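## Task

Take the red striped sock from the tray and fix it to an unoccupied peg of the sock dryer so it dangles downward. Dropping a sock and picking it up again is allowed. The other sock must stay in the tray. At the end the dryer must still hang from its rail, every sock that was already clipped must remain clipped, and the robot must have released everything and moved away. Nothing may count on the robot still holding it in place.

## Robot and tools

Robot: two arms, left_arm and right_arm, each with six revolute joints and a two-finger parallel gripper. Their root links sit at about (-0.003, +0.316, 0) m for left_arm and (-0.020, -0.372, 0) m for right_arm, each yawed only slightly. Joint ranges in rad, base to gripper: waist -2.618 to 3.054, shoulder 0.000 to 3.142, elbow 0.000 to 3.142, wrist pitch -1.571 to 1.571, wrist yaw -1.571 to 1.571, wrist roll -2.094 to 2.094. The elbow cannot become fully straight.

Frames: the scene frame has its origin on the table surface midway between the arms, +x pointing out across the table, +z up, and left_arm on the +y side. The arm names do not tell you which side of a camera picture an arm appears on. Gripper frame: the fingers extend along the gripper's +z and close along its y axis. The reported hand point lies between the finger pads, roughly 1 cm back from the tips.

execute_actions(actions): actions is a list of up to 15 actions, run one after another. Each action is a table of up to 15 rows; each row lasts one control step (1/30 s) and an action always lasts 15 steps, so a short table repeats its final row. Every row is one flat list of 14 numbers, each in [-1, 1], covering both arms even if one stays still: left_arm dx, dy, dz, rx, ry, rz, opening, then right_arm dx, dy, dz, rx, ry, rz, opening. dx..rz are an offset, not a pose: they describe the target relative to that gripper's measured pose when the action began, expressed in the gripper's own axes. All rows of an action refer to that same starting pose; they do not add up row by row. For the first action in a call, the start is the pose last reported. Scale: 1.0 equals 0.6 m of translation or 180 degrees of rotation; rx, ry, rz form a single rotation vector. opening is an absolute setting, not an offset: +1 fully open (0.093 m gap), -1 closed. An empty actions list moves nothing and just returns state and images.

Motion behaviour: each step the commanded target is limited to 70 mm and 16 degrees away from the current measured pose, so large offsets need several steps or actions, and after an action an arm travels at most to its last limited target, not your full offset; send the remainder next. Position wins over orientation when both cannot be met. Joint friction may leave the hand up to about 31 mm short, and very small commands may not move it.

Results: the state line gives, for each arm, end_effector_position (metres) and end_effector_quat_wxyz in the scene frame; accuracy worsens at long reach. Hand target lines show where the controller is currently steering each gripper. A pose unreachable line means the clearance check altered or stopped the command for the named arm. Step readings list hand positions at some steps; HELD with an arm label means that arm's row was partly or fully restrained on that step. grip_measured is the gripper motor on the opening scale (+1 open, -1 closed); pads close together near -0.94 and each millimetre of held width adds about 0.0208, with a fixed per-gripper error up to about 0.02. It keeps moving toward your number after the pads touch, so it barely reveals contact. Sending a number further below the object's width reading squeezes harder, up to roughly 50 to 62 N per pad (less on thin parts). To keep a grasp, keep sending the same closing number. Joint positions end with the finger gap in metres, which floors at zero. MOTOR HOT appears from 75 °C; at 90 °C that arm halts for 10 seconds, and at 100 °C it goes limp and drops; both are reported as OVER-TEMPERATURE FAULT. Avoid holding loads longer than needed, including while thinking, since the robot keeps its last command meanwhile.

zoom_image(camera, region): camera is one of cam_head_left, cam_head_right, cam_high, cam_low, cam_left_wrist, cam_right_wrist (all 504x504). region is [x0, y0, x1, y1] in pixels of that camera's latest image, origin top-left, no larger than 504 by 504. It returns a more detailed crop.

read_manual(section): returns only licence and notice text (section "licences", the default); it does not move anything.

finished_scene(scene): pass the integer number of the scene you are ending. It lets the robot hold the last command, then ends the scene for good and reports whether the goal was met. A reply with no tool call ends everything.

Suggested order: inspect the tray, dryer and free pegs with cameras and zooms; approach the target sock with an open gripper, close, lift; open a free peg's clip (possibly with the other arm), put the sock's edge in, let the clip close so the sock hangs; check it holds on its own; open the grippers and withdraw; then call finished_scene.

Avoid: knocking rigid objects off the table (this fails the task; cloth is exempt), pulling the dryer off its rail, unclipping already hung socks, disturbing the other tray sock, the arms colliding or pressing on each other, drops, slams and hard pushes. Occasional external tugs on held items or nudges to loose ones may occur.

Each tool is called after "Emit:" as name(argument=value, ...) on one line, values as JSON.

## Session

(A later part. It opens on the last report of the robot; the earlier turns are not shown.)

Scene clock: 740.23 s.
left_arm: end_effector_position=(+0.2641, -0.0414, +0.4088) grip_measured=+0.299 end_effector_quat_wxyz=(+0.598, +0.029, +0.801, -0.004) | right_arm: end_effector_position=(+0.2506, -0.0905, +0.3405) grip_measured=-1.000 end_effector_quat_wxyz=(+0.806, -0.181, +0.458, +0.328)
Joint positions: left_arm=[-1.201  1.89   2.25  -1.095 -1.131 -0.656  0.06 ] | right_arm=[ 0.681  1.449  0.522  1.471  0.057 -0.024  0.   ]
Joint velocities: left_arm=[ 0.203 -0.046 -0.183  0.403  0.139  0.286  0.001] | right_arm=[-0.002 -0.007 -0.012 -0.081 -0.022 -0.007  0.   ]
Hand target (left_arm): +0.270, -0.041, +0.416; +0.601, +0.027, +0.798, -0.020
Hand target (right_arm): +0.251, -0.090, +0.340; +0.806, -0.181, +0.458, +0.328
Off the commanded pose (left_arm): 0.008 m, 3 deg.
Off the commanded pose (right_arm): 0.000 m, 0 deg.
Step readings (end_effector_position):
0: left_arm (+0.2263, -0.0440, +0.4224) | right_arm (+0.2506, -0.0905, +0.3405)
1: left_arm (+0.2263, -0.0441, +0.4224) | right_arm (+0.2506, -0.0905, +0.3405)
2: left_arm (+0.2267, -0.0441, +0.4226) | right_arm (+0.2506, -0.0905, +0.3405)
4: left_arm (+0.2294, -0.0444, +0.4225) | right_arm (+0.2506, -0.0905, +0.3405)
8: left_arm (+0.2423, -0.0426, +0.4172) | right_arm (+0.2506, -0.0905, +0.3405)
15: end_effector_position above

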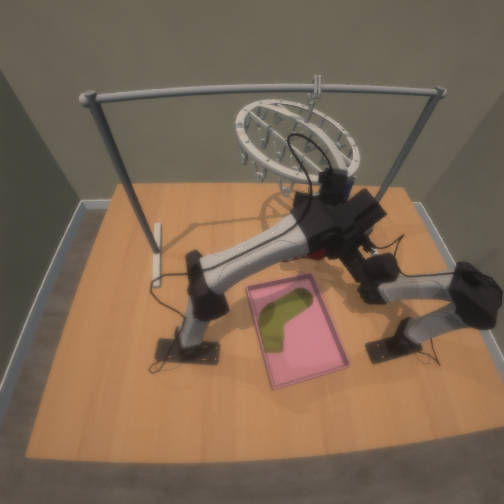

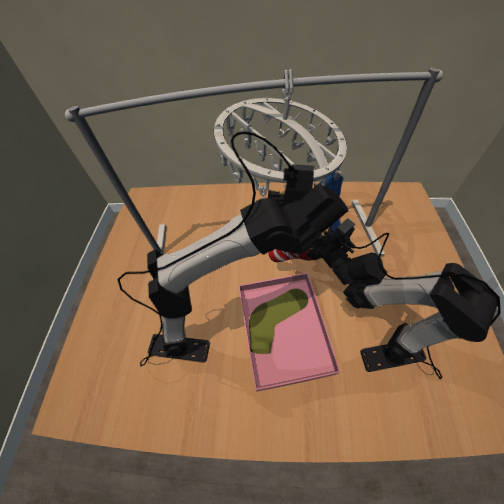

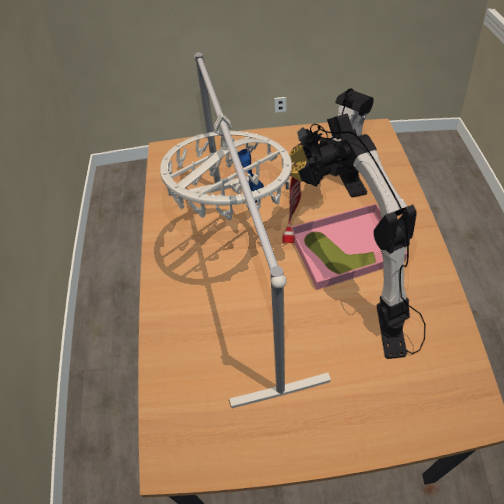

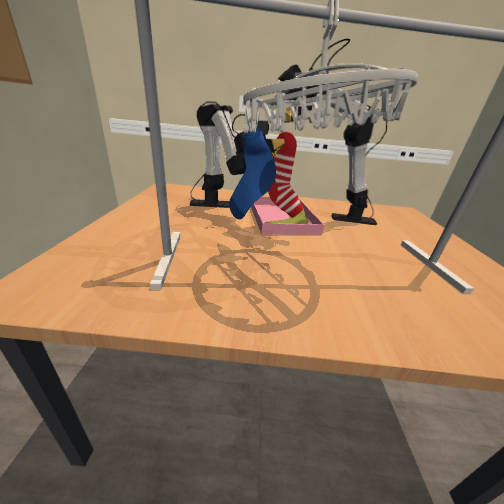

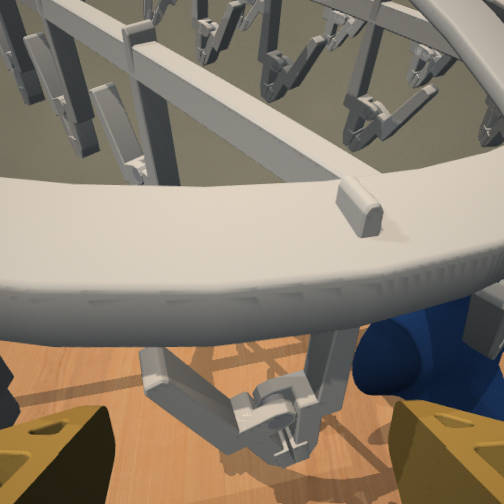

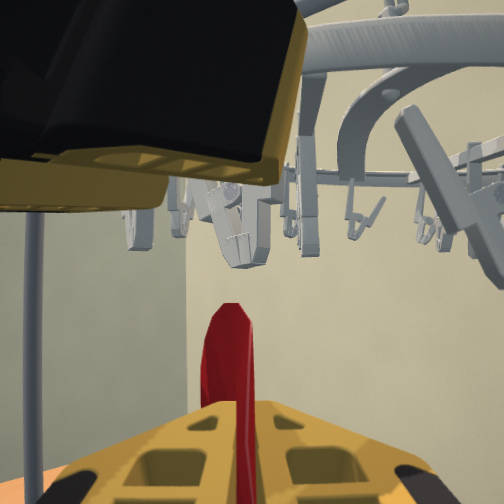

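Emit:
execute_actions(actions=[])

Scene clock: 741.33 s.
left_arm: end_effector_position=(+0.2695, -0.0450, +0.4129) grip_measured=+0.299 end_effector_quat_wxyz=(+0.600, +0.030, +0.799, -0.015) | right_arm: end_effector_position=(+0.2506, -0.0905, +0.3405) grip_measured=-1.000 end_effector_quat_wxyz=(+0.806, -0.181, +0.458, +0.328)
Joint positions: left_arm=[-1.188  1.884  2.24  -1.033 -1.11  -0.613  0.06 ] | right_arm=[ 0.681  1.449  0.522  1.471  0.057 -0.024  0.   ]
Joint velocities: left_arm=[-0.022  0.002  0.002 -0.007  0.007 -0.007  0.   ] | right_arm=[-0.002 -0.002 -0.017  0.081 -0.022 -0.007  0.   ]
Hand target (left_arm): +0.270, -0.041, +0.416; +0.601, +0.027, +0.798, -0.020
Hand target (right_arm): +0.251, -0.090, +0.340; +0.806, -0.181, +0.458, +0.328
Off the commanded pose (left_arm): 0.004 m, 1 deg.
Off the commanded pose (right_arm): 0.000 m, 0 deg.

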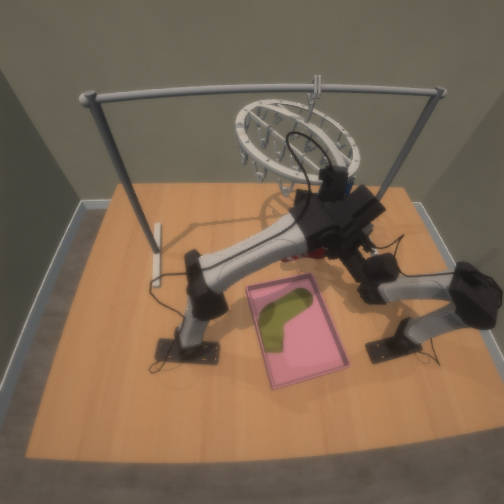

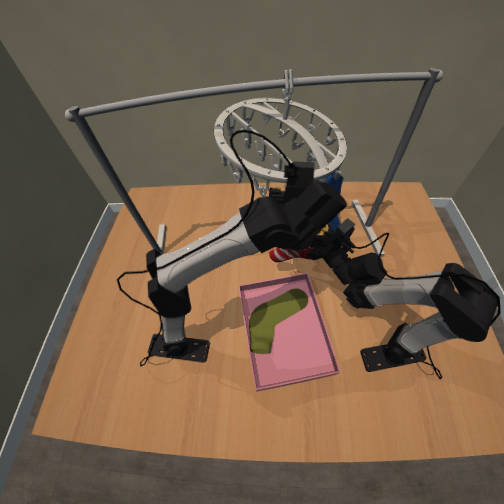

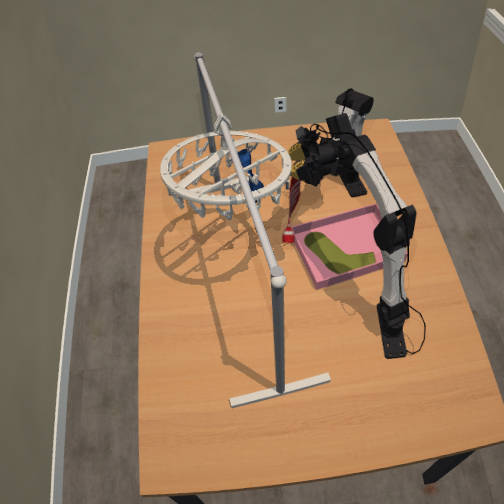

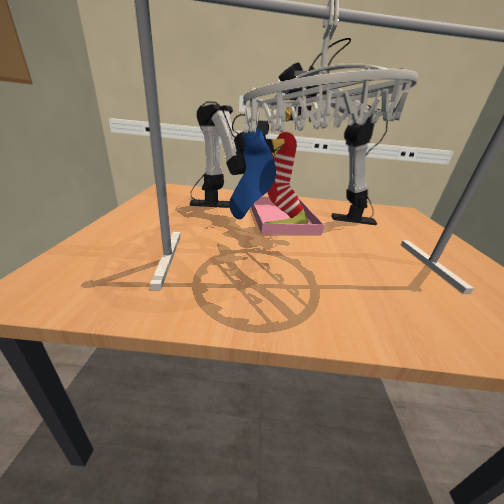

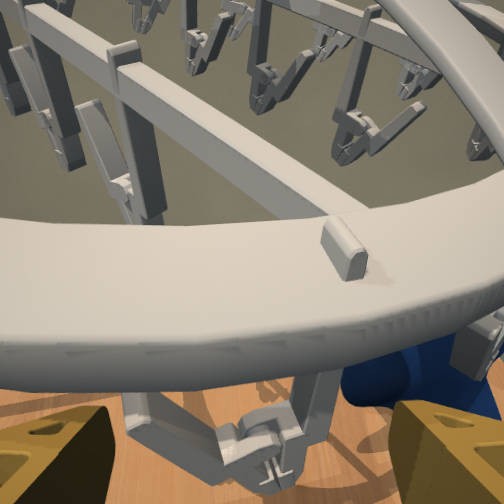

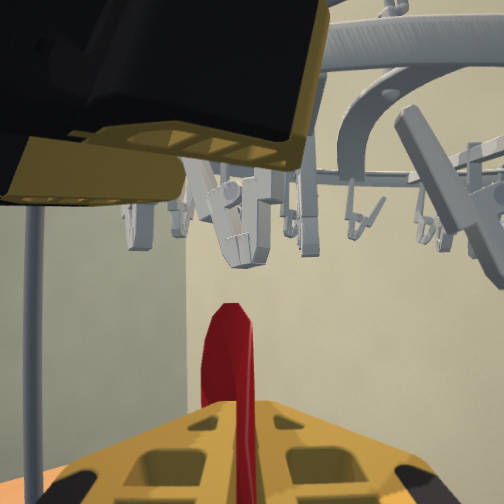

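Emit:
zoom_image(camera="cam_left_wrist", region=[60, 330, 444, 504])

Emit:
zoom_image(camera="cam_right_wrist", region=[110, 100, 350, 340])

Emit:
zoom_image(camera="cam_high", region=[260, 120, 340, 200])

Emit:
zoom_image(camera="cam_low", region=[240, 80, 340, 160])

Region (60, 330, 444, 504) of cam_left_wrist's 504x504 image, scaled by 1.312, with more detail than that image has; it fills the top 228 rows of this view, and the rest is white.

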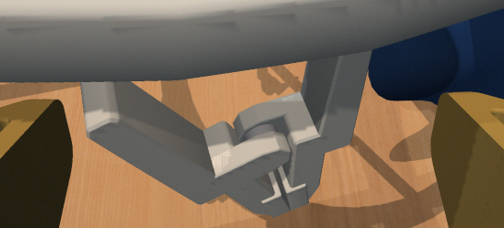

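Region (110, 100, 350, 340) of cam_right_wrist's 504x504 image, scaled by 2.100, with more detail than that image has.

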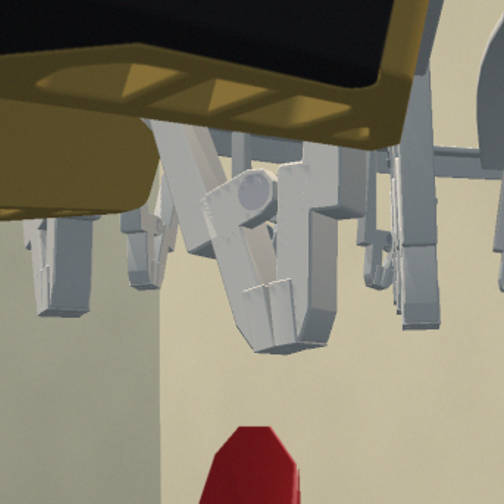

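Region (260, 120, 340, 200) of cam_high's 504x504 image, scaled by 6.300, with more detail than that image has.

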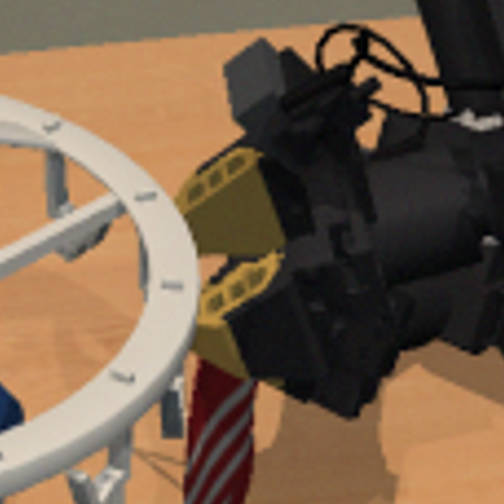

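Region (240, 80, 340, 160) of cam_low's 504x504 image, scaled by 5.040, with more detail than that image has; it fills the top 403 rows of this view, and the rest is white.

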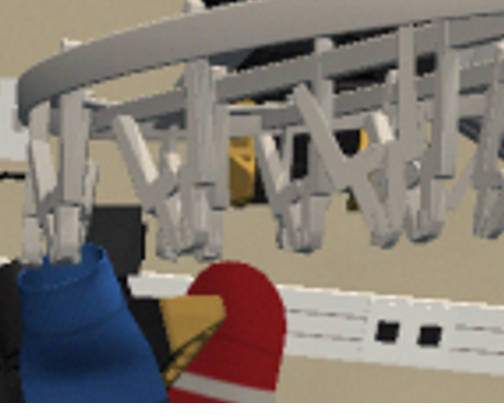

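Emit:
execute_actions(actions=[[[0.0003,0.002,0.001,0,0,0,0.3,0,0,0,0,0,0,-1],[0.0006,0.004,0.002,0,0,0,0.3,0,0,0,0,0,0,-1],[0.0009,0.006,0.004,0,0,0,0.3,0,0,0,0,0,0,-1],[0.0012,0.008,0.006,0,0,0,0.3,0,0,0,0,0,0,-1],[0.0015,0.01,0.008,0,0,0,0.3,0,0,0,0,0,0,-1],[0.0018,0.012,0.011,0,0,0,0.3,0,0,0,0,0,0,-1],[0.002,0.013,0.014,0,0,0,0.3,0,0,0,0,0,0,-1],[0.002,0.013,0.017,0,0,0,0.3,0,0,0,0,0,0,-1],[0.002,0.013,0.02,0,0,0,0.3,0,0,0,0,0,0,-1],[0.002,0.013,0.022,0,0,0,0.3,0,0,0,0,0,0,-1],[0.002,0.013,0.024,0,0,0,0.3,0,0,0,0,0,0,-1],[0.002,0.013,0.026,0,0,0,0.3,0,0,0,0,0,0,-1],[0.002,0.013,0.027,0,0,0,0.3,0,0,0,0,0,0,-1],[0.002,0.013,0.027,0,0,0,0.3,0,0,0,0,0,0,-1],[0.002,0.013,0.027,0,0,0,0.3,0,0,0,0,0,0,-1]]])

Scene clock: 769.63 s.
left_arm: end_effector_position=(+0.2841, -0.0416, +0.4020) grip_measured=+0.299 end_effector_quat_wxyz=(+0.596, +0.033, +0.802, -0.003) | right_arm: end_effector_position=(+0.2506, -0.0905, +0.3405) grip_measured=-1.000 end_effector_quat_wxyz=(+0.806, -0.181, +0.458, +0.328)
Joint positions: left_arm=[-1.148  1.87   2.175 -0.971 -1.086 -0.573  0.06 ] | right_arm=[ 0.681  1.449  0.522  1.471  0.057 -0.024  0.   ]
Joint velocities: left_arm=[ 0.037  0.002 -0.071  0.154  0.095  0.051 -0.002] | right_arm=[-0.002  0.012  0.012  0.037 -0.007 -0.007  0.   ]
Hand target (left_arm): +0.285, -0.038, +0.408; +0.600, +0.029, +0.799, -0.015
Hand target (right_arm): +0.251, -0.090, +0.340; +0.806, -0.181, +0.458, +0.328
Off the commanded pose (left_arm): 0.006 m, 2 deg.
Off the commanded pose (right_arm): 0.000 m, 0 deg.
Step readings (end_effector_position):
0: left_arm (+0.2695, -0.0450, +0.4129) | right_arm (+0.2506, -0.0905, +0.3405)
1: left_arm (+0.2695, -0.0450, +0.4129) | right_arm (+0.2506, -0.0905, +0.3405)
2: left_arm (+0.2695, -0.0450, +0.4129) | right_arm (+0.2506, -0.0905, +0.3405)
4: left_arm (+0.2696, -0.0451, +0.4129) | right_arm (+0.2506, -0.0905, +0.3405)
8: left_arm (+0.2737, -0.0428, +0.4082) | right_arm (+0.2506, -0.0905, +0.3405)
15: end_effector_position above

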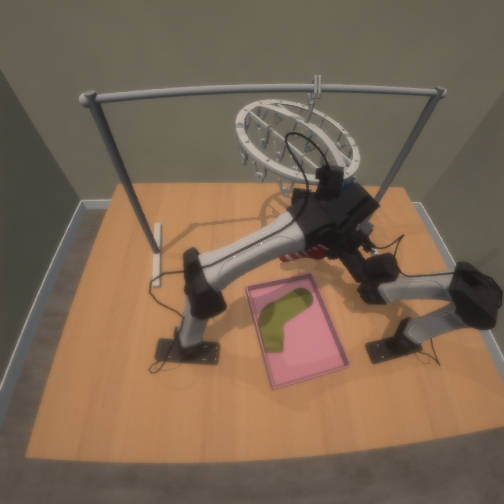

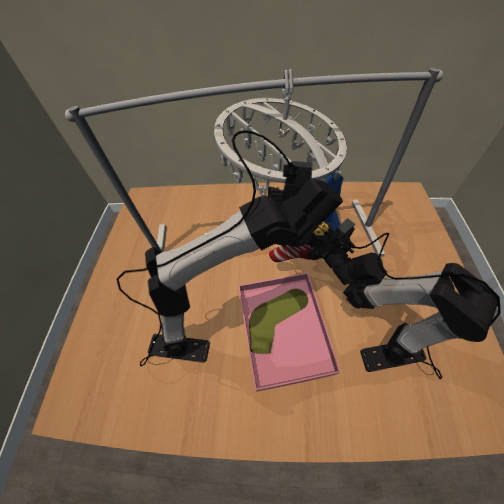

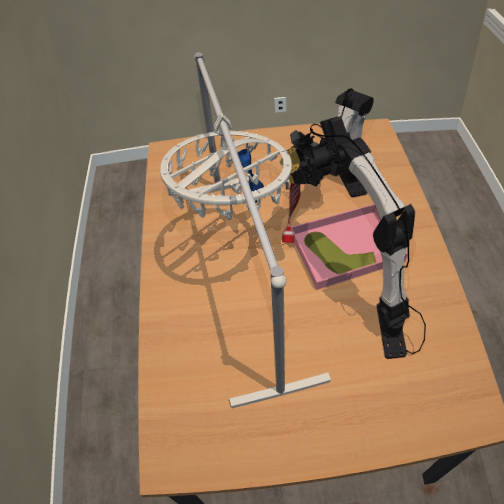

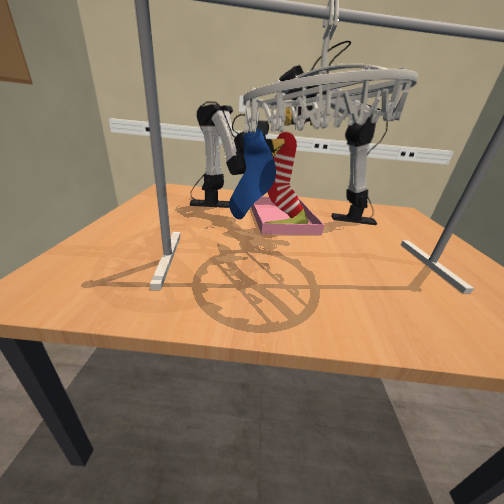

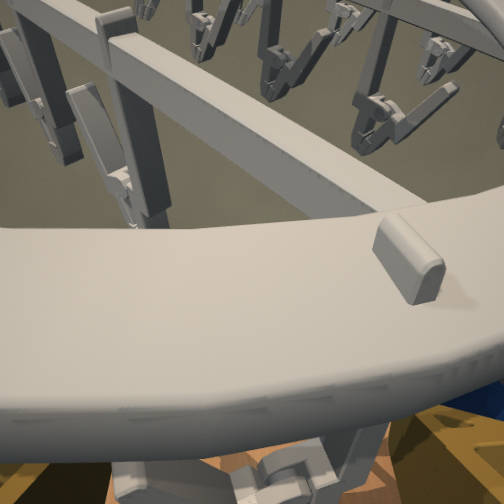

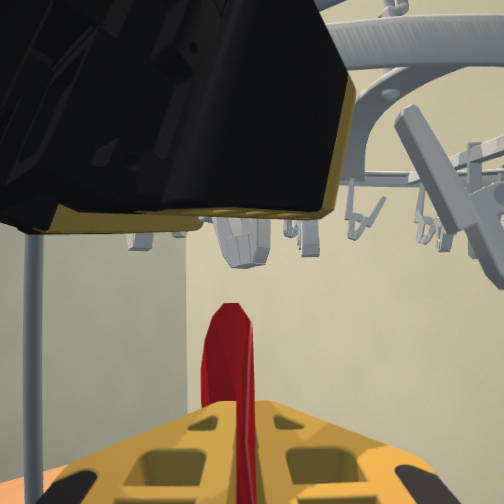

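Emit:
execute_actions(actions=[])

Scene clock: 770.27 s.
left_arm: end_effector_position=(+0.2849, -0.0442, +0.4031) grip_measured=+0.299 end_effector_quat_wxyz=(+0.598, +0.034, +0.801, -0.009) | right_arm: end_effector_position=(+0.2506, -0.0905, +0.3405) grip_measured=-1.000 end_effector_quat_wxyz=(+0.806, -0.181, +0.458, +0.328)
Joint positions: left_arm=[-1.148  1.87   2.172 -0.95  -1.079 -0.561  0.06 ] | right_arm=[ 0.681  1.449  0.522  1.471  0.057 -0.024  0.   ]
Joint velocities: left_arm=[-0.007 -0.017 -0.007 -0.081 -0.022 -0.007 -0.   ] | right_arm=[ 0.007 -0.007  0.012 -0.022 -0.051  0.022  0.   ]
Hand target (left_arm): +0.285, -0.038, +0.408; +0.600, +0.029, +0.799, -0.015
Hand target (right_arm): +0.251, -0.090, +0.340; +0.806, -0.181, +0.458, +0.328
Off the commanded pose (left_arm): 0.007 m, 1 deg.
Off the commanded pose (right_arm): 0.000 m, 0 deg.

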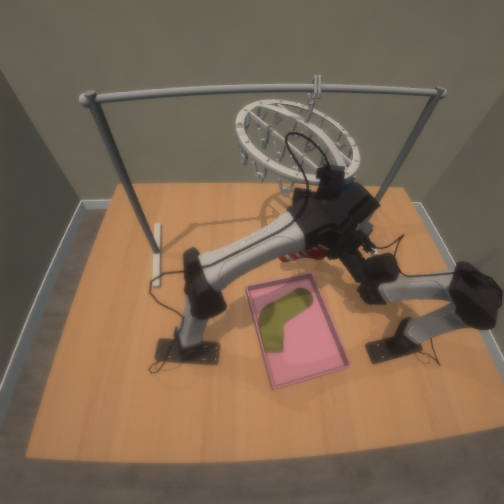

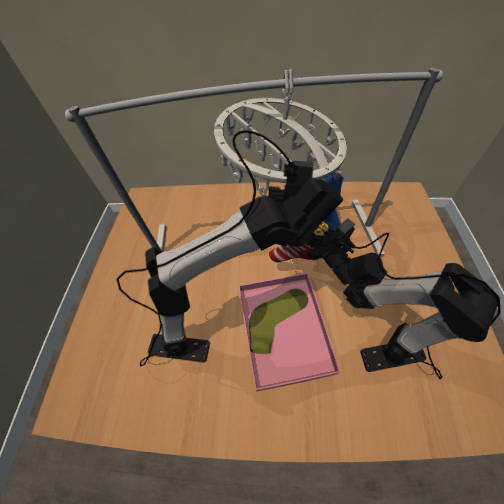

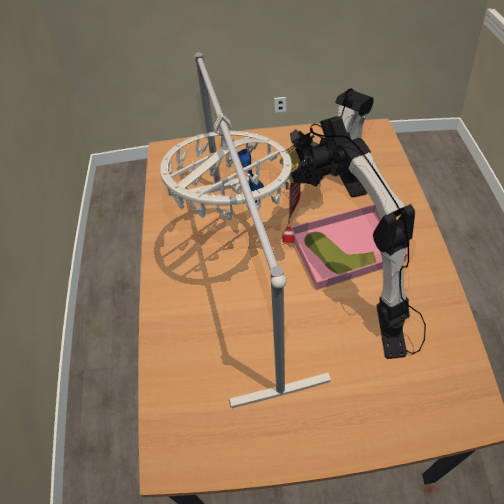

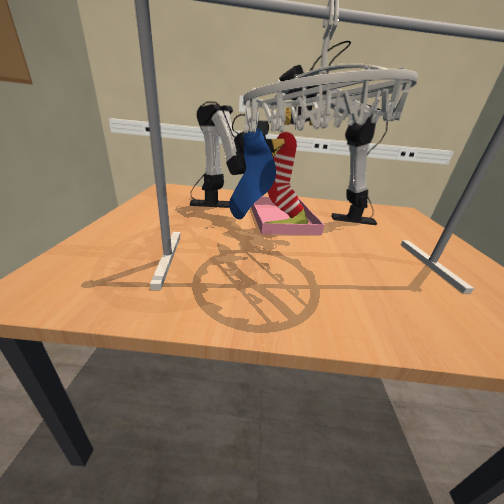

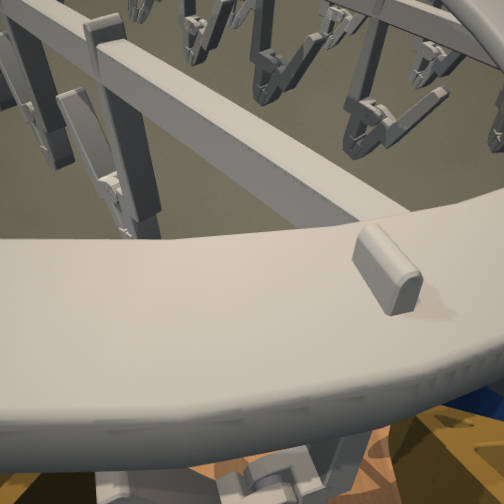

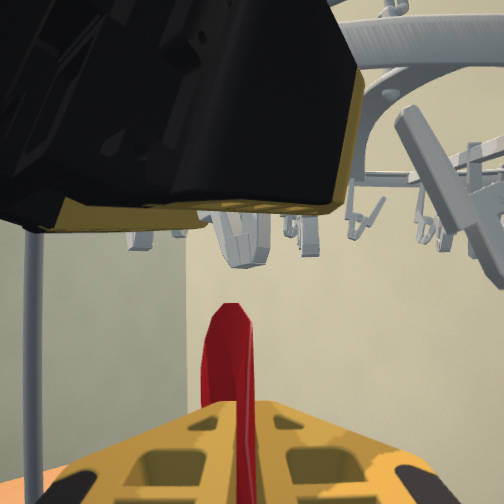

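Emit:
execute_actions(actions=[[[-0.001,0.0015,-0.001,0,0.002,0,0.33,0,0,0,0,0,0,-1],[-0.002,0.003,-0.002,0,0.004,0,0.36,0,0,0,0,0,0,-1],[-0.004,0.0045,-0.003,0,0.006,0,0.39,0,0,0,0,0,0,-1],[-0.006,0.006,-0.004,0,0.009,0,0.4,0,0,0,0,0,0,-1],[-0.008,0.0075,-0.005,0,0.012,0,0.4,0,0,0,0,0,0,-1],[-0.01,0.0085,-0.006,0,0.015,0,0.4,0,0,0,0,0,0,-1],[-0.012,0.0085,-0.007,0,0.018,0,0.4,0,0,0,0,0,0,-1],[-0.014,0.0085,-0.008,0,0.021,0,0.4,0,0,0,0,0,0,-1],[-0.016,0.0085,-0.009,0,0.024,0,0.4,0,0,0,0,0,0,-1],[-0.018,0.0085,-0.0105,0,0.026,0,0.4,0,0,0,0,0,0,-1],[-0.019,0.0085,-0.0115,0,0.028,0,0.4,0,0,0,0,0,0,-1],[-0.019,0.0085,-0.0115,0,0.028,0,0.4,0,0,0,0,0,0,-1],[-0.019,0.0085,-0.0115,0,0.028,0,0.4,0,0,0,0,0,0,-1],[-0.019,0.0085,-0.0115,0,0.028,0,0.4,0,0,0,0,0,0,-1],[-0.019,0.0085,-0.0115,0,0.028,0,0.4,0,0,0,0,0,0,-1]]])

Scene clock: 813.00 s.
left_arm: end_effector_position=(+0.2799, -0.0405, +0.4253) grip_measured=+0.399 end_effector_quat_wxyz=(+0.581, +0.029, +0.813, -0.027) | right_arm: end_effector_position=(+0.2506, -0.0905, +0.3405) grip_measured=-1.000 end_effector_quat_wxyz=(+0.806, -0.181, +0.458, +0.328)
Joint positions: left_arm=[-1.148  1.962  2.456 -1.182 -1.038 -0.625  0.064] | right_arm=[ 0.681  1.449  0.522  1.471  0.057 -0.024  0.   ]
Joint velocities: left_arm=[ 0.012  0.227  0.501 -0.462  0.007 -0.154 -0.001] | right_arm=[-0.007 -0.007  0.002  0.081 -0.066 -0.007  0.   ]
Hand target (left_arm): +0.281, -0.039, +0.416; +0.567, +0.037, +0.823, -0.011
Hand target (right_arm): +0.251, -0.090, +0.340; +0.806, -0.181, +0.458, +0.328
Off the commanded pose (left_arm): 0.009 m, 4 deg.
Off the commanded pose (right_arm): 0.000 m, 0 deg.
Step readings (end_effector_position):
0: left_arm (+0.2849, -0.0442, +0.4031) | right_arm (+0.2506, -0.0905, +0.3405)
1: left_arm (+0.2849, -0.0441, +0.4030) | right_arm (+0.2506, -0.0905, +0.3405)
2: left_arm (+0.2847, -0.0438, +0.4025) | right_arm (+0.2506, -0.0905, +0.3405)
4: left_arm (+0.2840, -0.0427, +0.4018) | right_arm (+0.2506, -0.0905, +0.3405)
8: left_arm (+0.2824, -0.0418, +0.4100) | right_arm (+0.2506, -0.0905, +0.3405)
15: end_effector_position above

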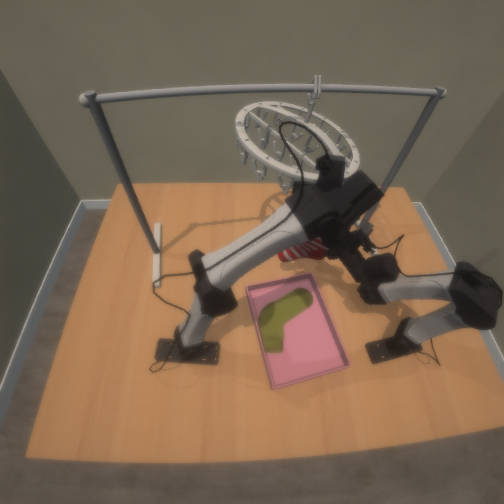

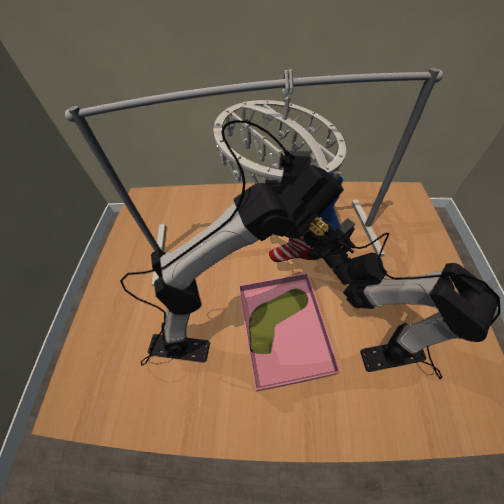

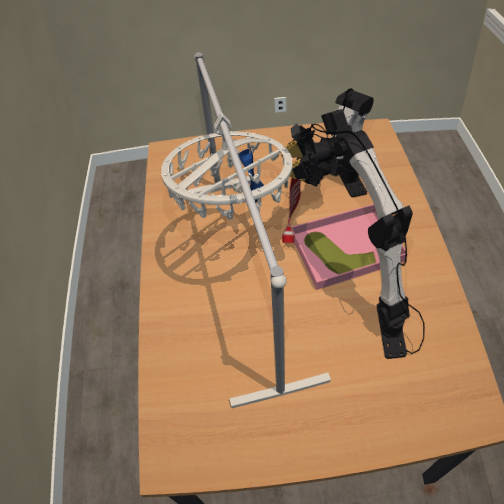

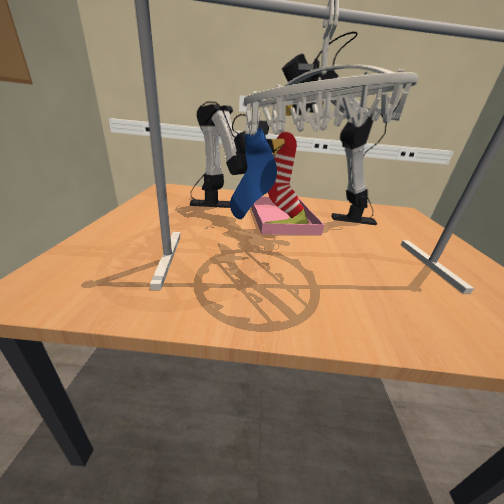

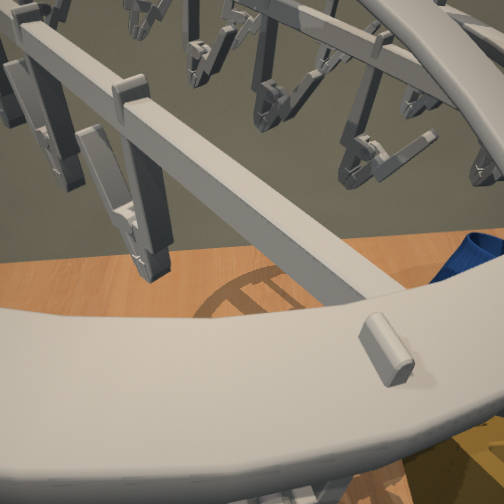

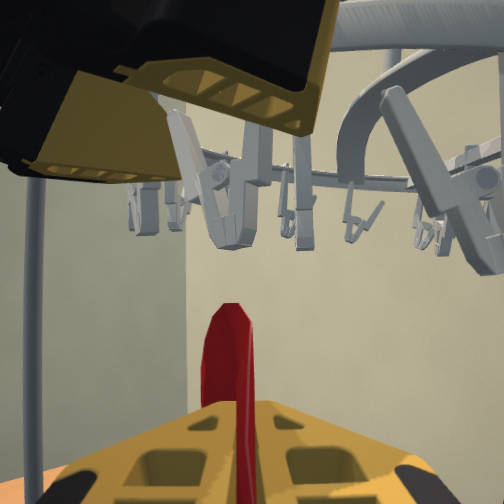

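Emit:
execute_actions(actions=[])

Scene clock: 822.13 s.
left_arm: end_effector_position=(+0.2788, -0.0394, +0.4131) grip_measured=+0.399 end_effector_quat_wxyz=(+0.567, +0.043, +0.822, -0.007) | right_arm: end_effector_position=(+0.2506, -0.0905, +0.3405) grip_measured=-1.000 end_effector_quat_wxyz=(+0.806, -0.181, +0.458, +0.328)
Joint positions: left_arm=[-1.148  1.985  2.48  -1.257 -1.029 -0.646  0.064] | right_arm=[ 0.681  1.449  0.522  1.471  0.057 -0.024  0.   ]
Joint velocities: left_arm=[ 0.002 -0.007  0.002 -0.007 -0.037  0.037 -0.   ] | right_arm=[ 0.007  0.007 -0.007  0.007 -0.051  0.022  0.   ]
Hand target (left_arm): +0.281, -0.039, +0.416; +0.568, +0.037, +0.822, -0.011
Hand target (right_arm): +0.251, -0.090, +0.340; +0.806, -0.181, +0.458, +0.328
Off the commanded pose (left_arm): 0.004 m, 1 deg.
Off the commanded pose (right_arm): 0.000 m, 0 deg.

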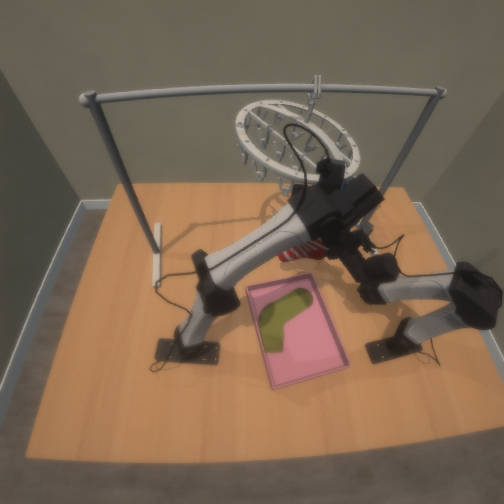

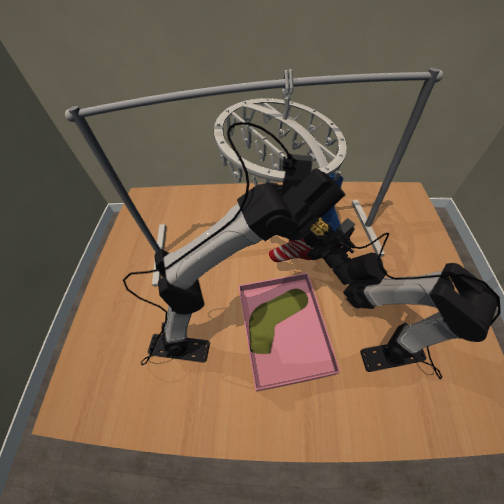

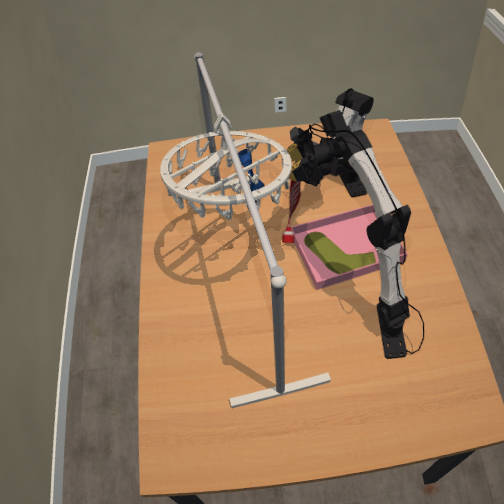

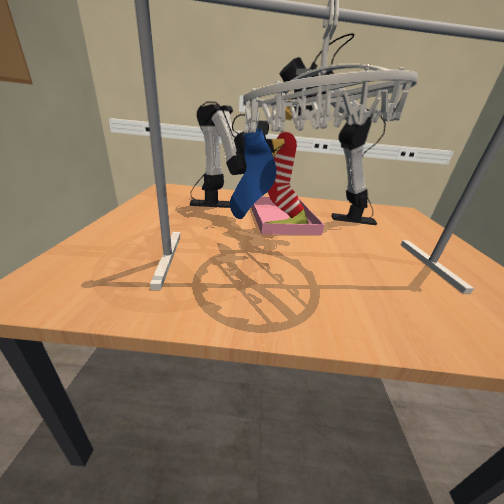

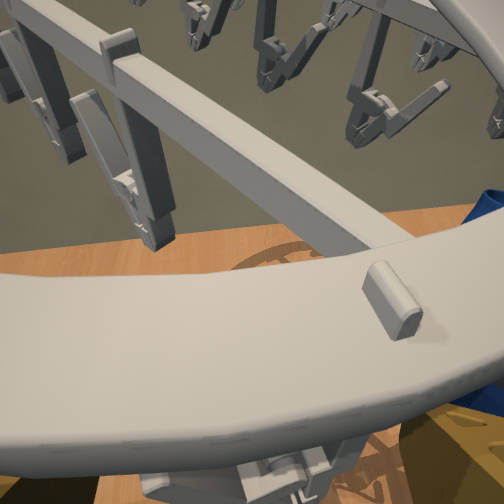

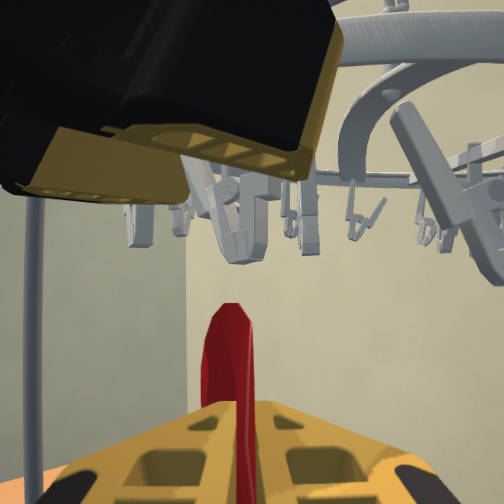

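Emit:
zoom_image(camera="cam_right_wrist", region=[100, 100, 352, 352])

Emit:
zoom_image(camera="cam_left_wrist", region=[60, 360, 480, 504])

Region (100, 100, 352, 352) of cam_right_wrist's 504x504 image, scaled by 2.000, with more detail than that image has.

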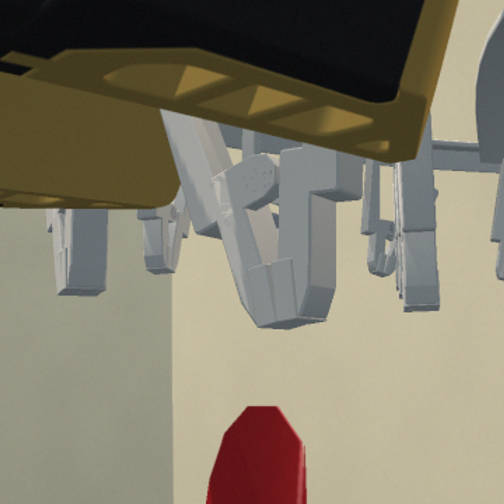

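Region (60, 360, 480, 504) of cam_left_wrist's 504x504 image, scaled by 1.200, with more detail than that image has; it fills the top 173 rows of this view, and the rest is white.

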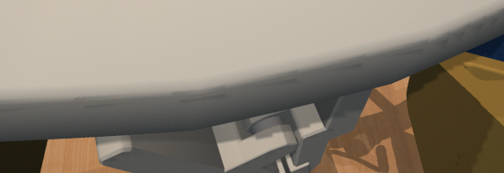

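Emit:
execute_actions(actions=[[[0,0,0,0,0,0,0.37,0,0,0,0,0,0,-1],[0,0,0,0,0,0,0.34,0,0,0,0,0,0,-1],[0,0,0,0,0,0,0.31,0,0,0,0,0,0,-1],[0,0,0,0,0,0,0.28,0,0,0,0,0,0,-1],[0,0,0,0,0,0,0.25,0,0,0,0,0,0,-1],[0,0,0,0,0,0,0.22,0,0,0,0,0,0,-1],[0,0,0,0,0,0,0.19,0,0,0,0,0,0,-1],[0,0,0,0,0,0,0.16,0,0,0,0,0,0,-1],[0,0,0,0,0,0,0.13,0,0,0,0,0,0,-1],[0,0,0,0,0,0,0.10,0,0,0,0,0,0,-1],[0,0,0,0,0,0,0.07,0,0,0,0,0,0,-1],[0,0,0,0,0,0,0.04,0,0,0,0,0,0,-1],[0,0,0,0,0,0,0.01,0,0,0,0,0,0,-1],[0,0,0,0,0,0,-0.02,0,0,0,0,0,0,-1],[0,0,0,0,0,0,-0.05,0,0,0,0,0,0,-1]],[[0,-0.001,0,0,0,0,-0.07,0,0,0,0,0,0,-1],[0,-0.002,0,0,0,0,-0.09,0,0,0,0,0,0,-1],[0,-0.003,0,0,0,0,-0.11,0,0,0,0,0,0,-1],[0,-0.004,0,0,0,0,-0.13,0,0,0,0,0,0,-1],[0,-0.005,0,0,0,0,-0.15,0,0,0,0,0,0,-1],[0,-0.006,0,0,0,0,-0.17,0,0,0,0,0,0,-1],[0,-0.007,0,0,0,0,-0.19,0,0,0,0,0,0,-1],[0,-0.008,0,0,0,0,-0.21,0,0,0,0,0,0,-1],[0,-0.009,0,0,0,0,-0.23,0,0,0,0,0,0,-1],[0,-0.010,0,0,0,0,-0.25,0,0,0,0,0,0,-1],[0,-0.011,0,0,0,0,-0.27,0,0,0,0,0,0,-1],[0,-0.012,0,0,0,0,-0.29,0,0,0,0,0,0,-1],[0,-0.012,0,0,0,0,-0.30,0,0,0,0,0,0,-1],[0,-0.012,0,0,0,0,-0.30,0,0,0,0,0,0,-1],[0,-0.012,0,0,0,0,-0.30,0,0,0,0,0,0,-1]]])

Scene clock: 845.90 s.
left_arm: end_effector_position=(+0.2804, -0.0438, +0.4095) grip_measured=-0.293 end_effector_quat_wxyz=(+0.566, +0.045, +0.823, -0.003) | right_arm: end_effector_position=(+0.2506, -0.0905, +0.3405) grip_measured=-1.000 end_effector_quat_wxyz=(+0.806, -0.181, +0.458, +0.328)
Joint positions: left_arm=[-1.148  2.009  2.503 -1.266 -1.029 -0.646  0.031] | right_arm=[ 0.681  1.449  0.522  1.471  0.057 -0.024  0.   ]
Joint velocities: left_arm=[-0.002  0.081  0.061  0.022 -0.051  0.037 -0.001] | right_arm=[-0.002  0.002 -0.012  0.037  0.022 -0.007  0.   ]
Hand target (left_arm): +0.278, -0.046, +0.412; +0.568, +0.044, +0.822, -0.007
Hand target (right_arm): +0.251, -0.090, +0.340; +0.806, -0.181, +0.458, +0.328
Off the commanded pose (left_arm): 0.005 m, 1 deg.
Off the commanded pose (right_arm): 0.000 m, 0 deg.
Step readings (end_effector_position; steps 1 to 15: 1st action; 16 to 30: 2nd action):
0: left_arm (+0.2788, -0.0394, +0.4131) | right_arm (+0.2506, -0.0905, +0.3405)
1: left_arm (+0.2788, -0.0394, +0.4131) | right_arm (+0.2506, -0.0905, +0.3405)
2: left_arm (+0.2788, -0.0394, +0.4131) | right_arm (+0.2506, -0.0905, +0.3405)
4: left_arm (+0.2788, -0.0394, +0.4131) | right_arm (+0.2506, -0.0905, +0.3405)
8: left_arm (+0.2788, -0.0394, +0.4131) | right_arm (+0.2506, -0.0905, +0.3405)
15: left_arm (+0.2788, -0.0394, +0.4131) | right_arm (+0.2506, -0.0905, +0.3405)
16: left_arm (+0.2788, -0.0394, +0.4131) | right_arm (+0.2506, -0.0905, +0.3405)
17: left_arm (+0.2788, -0.0394, +0.4131) | right_arm (+0.2506, -0.0905, +0.3405)
19: left_arm (+0.2788, -0.0394, +0.4131) | right_arm (+0.2506, -0.0905, +0.3405)
23: left_arm (+0.2787, -0.0393, +0.4130) | right_arm (+0.2506, -0.0905, +0.3405)
30: end_effector_position above

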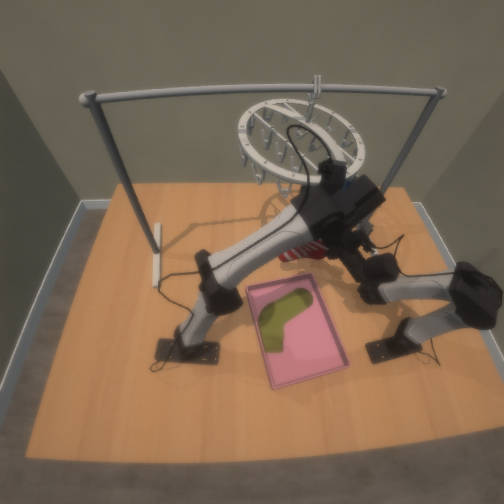

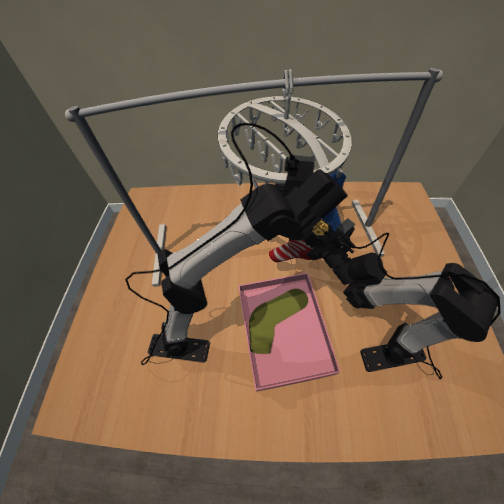

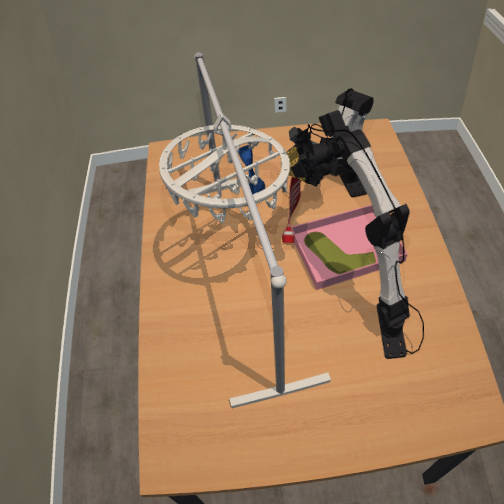

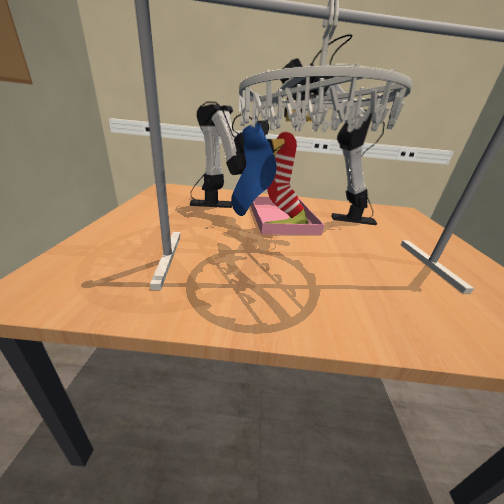

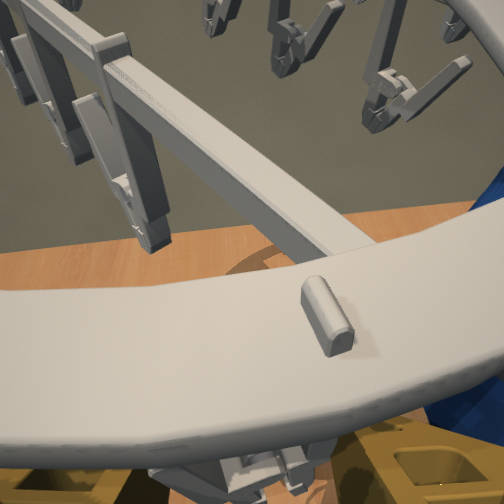

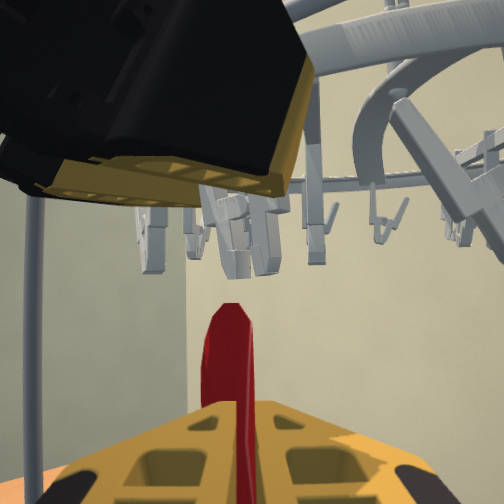

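Emit:
execute_actions(actions=[])

Emit:
zoom_image(camera="cam_right_wrist", region=[150, 150, 350, 350])

Emit:
zoom_image(camera="cam_left_wrist", region=[60, 360, 480, 504])

Scene clock: 848.07 s.
left_arm: end_effector_position=(+0.2804, -0.0437, +0.4090) grip_measured=-0.293 end_effector_quat_wxyz=(+0.565, +0.046, +0.824, -0.002) | right_arm: end_effector_position=(+0.2506, -0.0905, +0.3405) grip_measured=-1.000 end_effector_quat_wxyz=(+0.806, -0.181, +0.458, +0.328)
Joint positions: left_arm=[-1.148  2.012  2.509 -1.273 -1.03  -0.647  0.031] | right_arm=[ 0.681  1.449  0.522  1.471  0.057 -0.024  0.   ]
Joint velocities: left_arm=[-0.012  0.002  0.002  0.022 -0.007  0.037 -0.   ] | right_arm=[-0.012 -0.012 -0.007 -0.037 -0.066 -0.081  0.   ]
Hand target (left_arm): +0.278, -0.046, +0.412; +0.568, +0.043, +0.822, -0.007
Hand target (right_arm): +0.251, -0.090, +0.340; +0.806, -0.181, +0.458, +0.328
Off the commanded pose (left_arm): 0.005 m, 1 deg.
Off the commanded pose (right_arm): 0.000 m, 0 deg.

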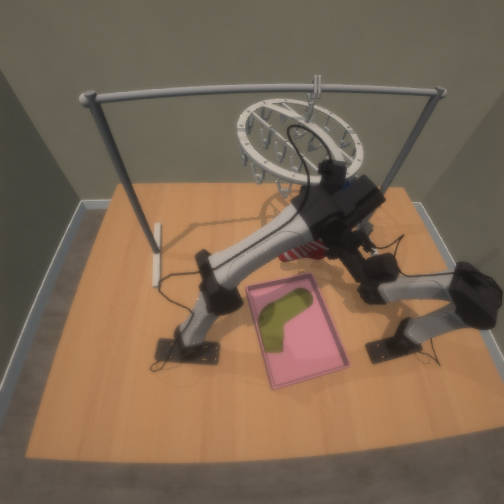

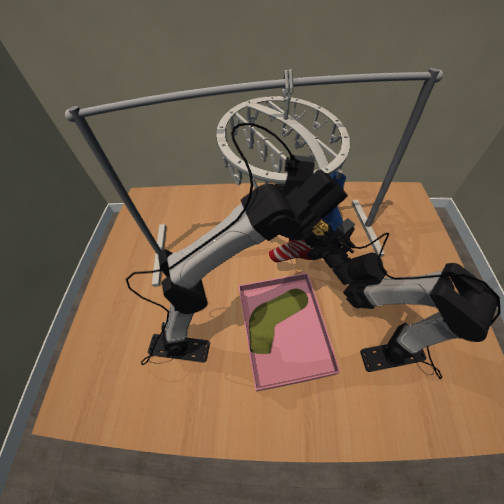

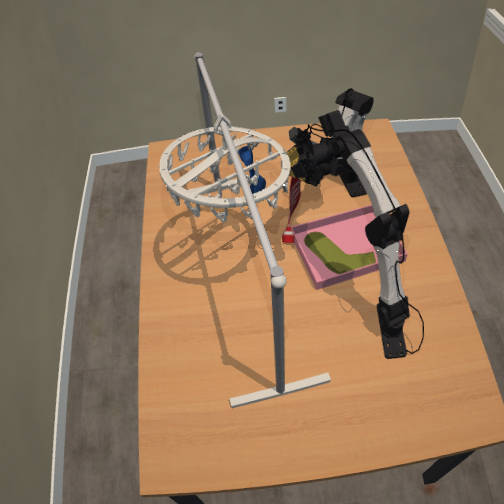

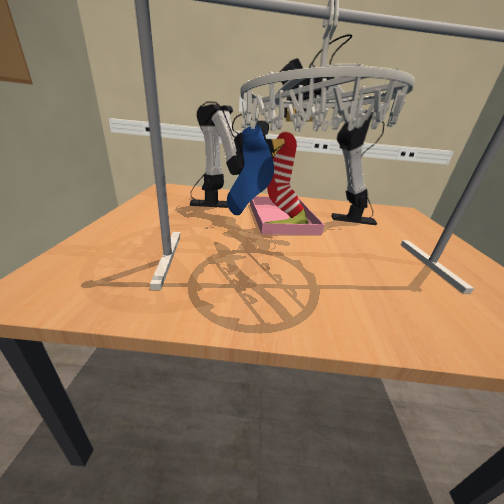

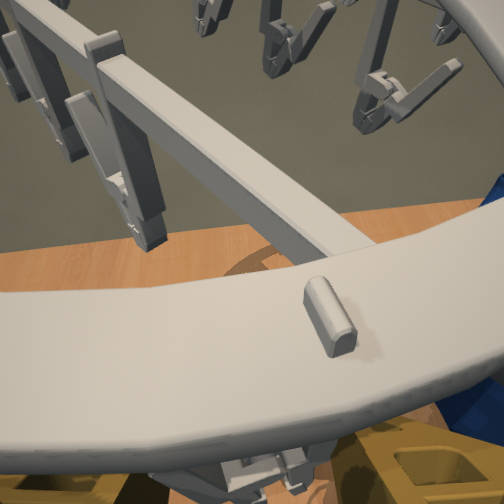

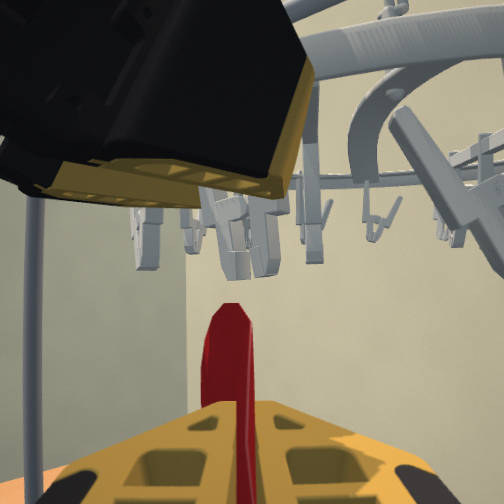

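Region (150, 150, 350, 350) of cam_right_wrist's 504x504 image, scaled by 2.520, with more detail than that image has.

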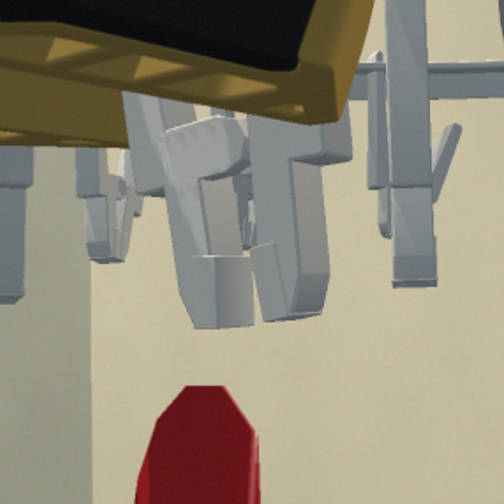

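Region (60, 360, 480, 504) of cam_left_wrist's 504x504 image, scaled by 1.200, with more detail than that image has; it fills the top 173 rows of this view, and the rest is white.

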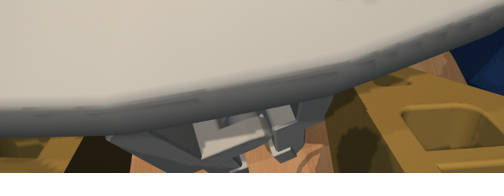

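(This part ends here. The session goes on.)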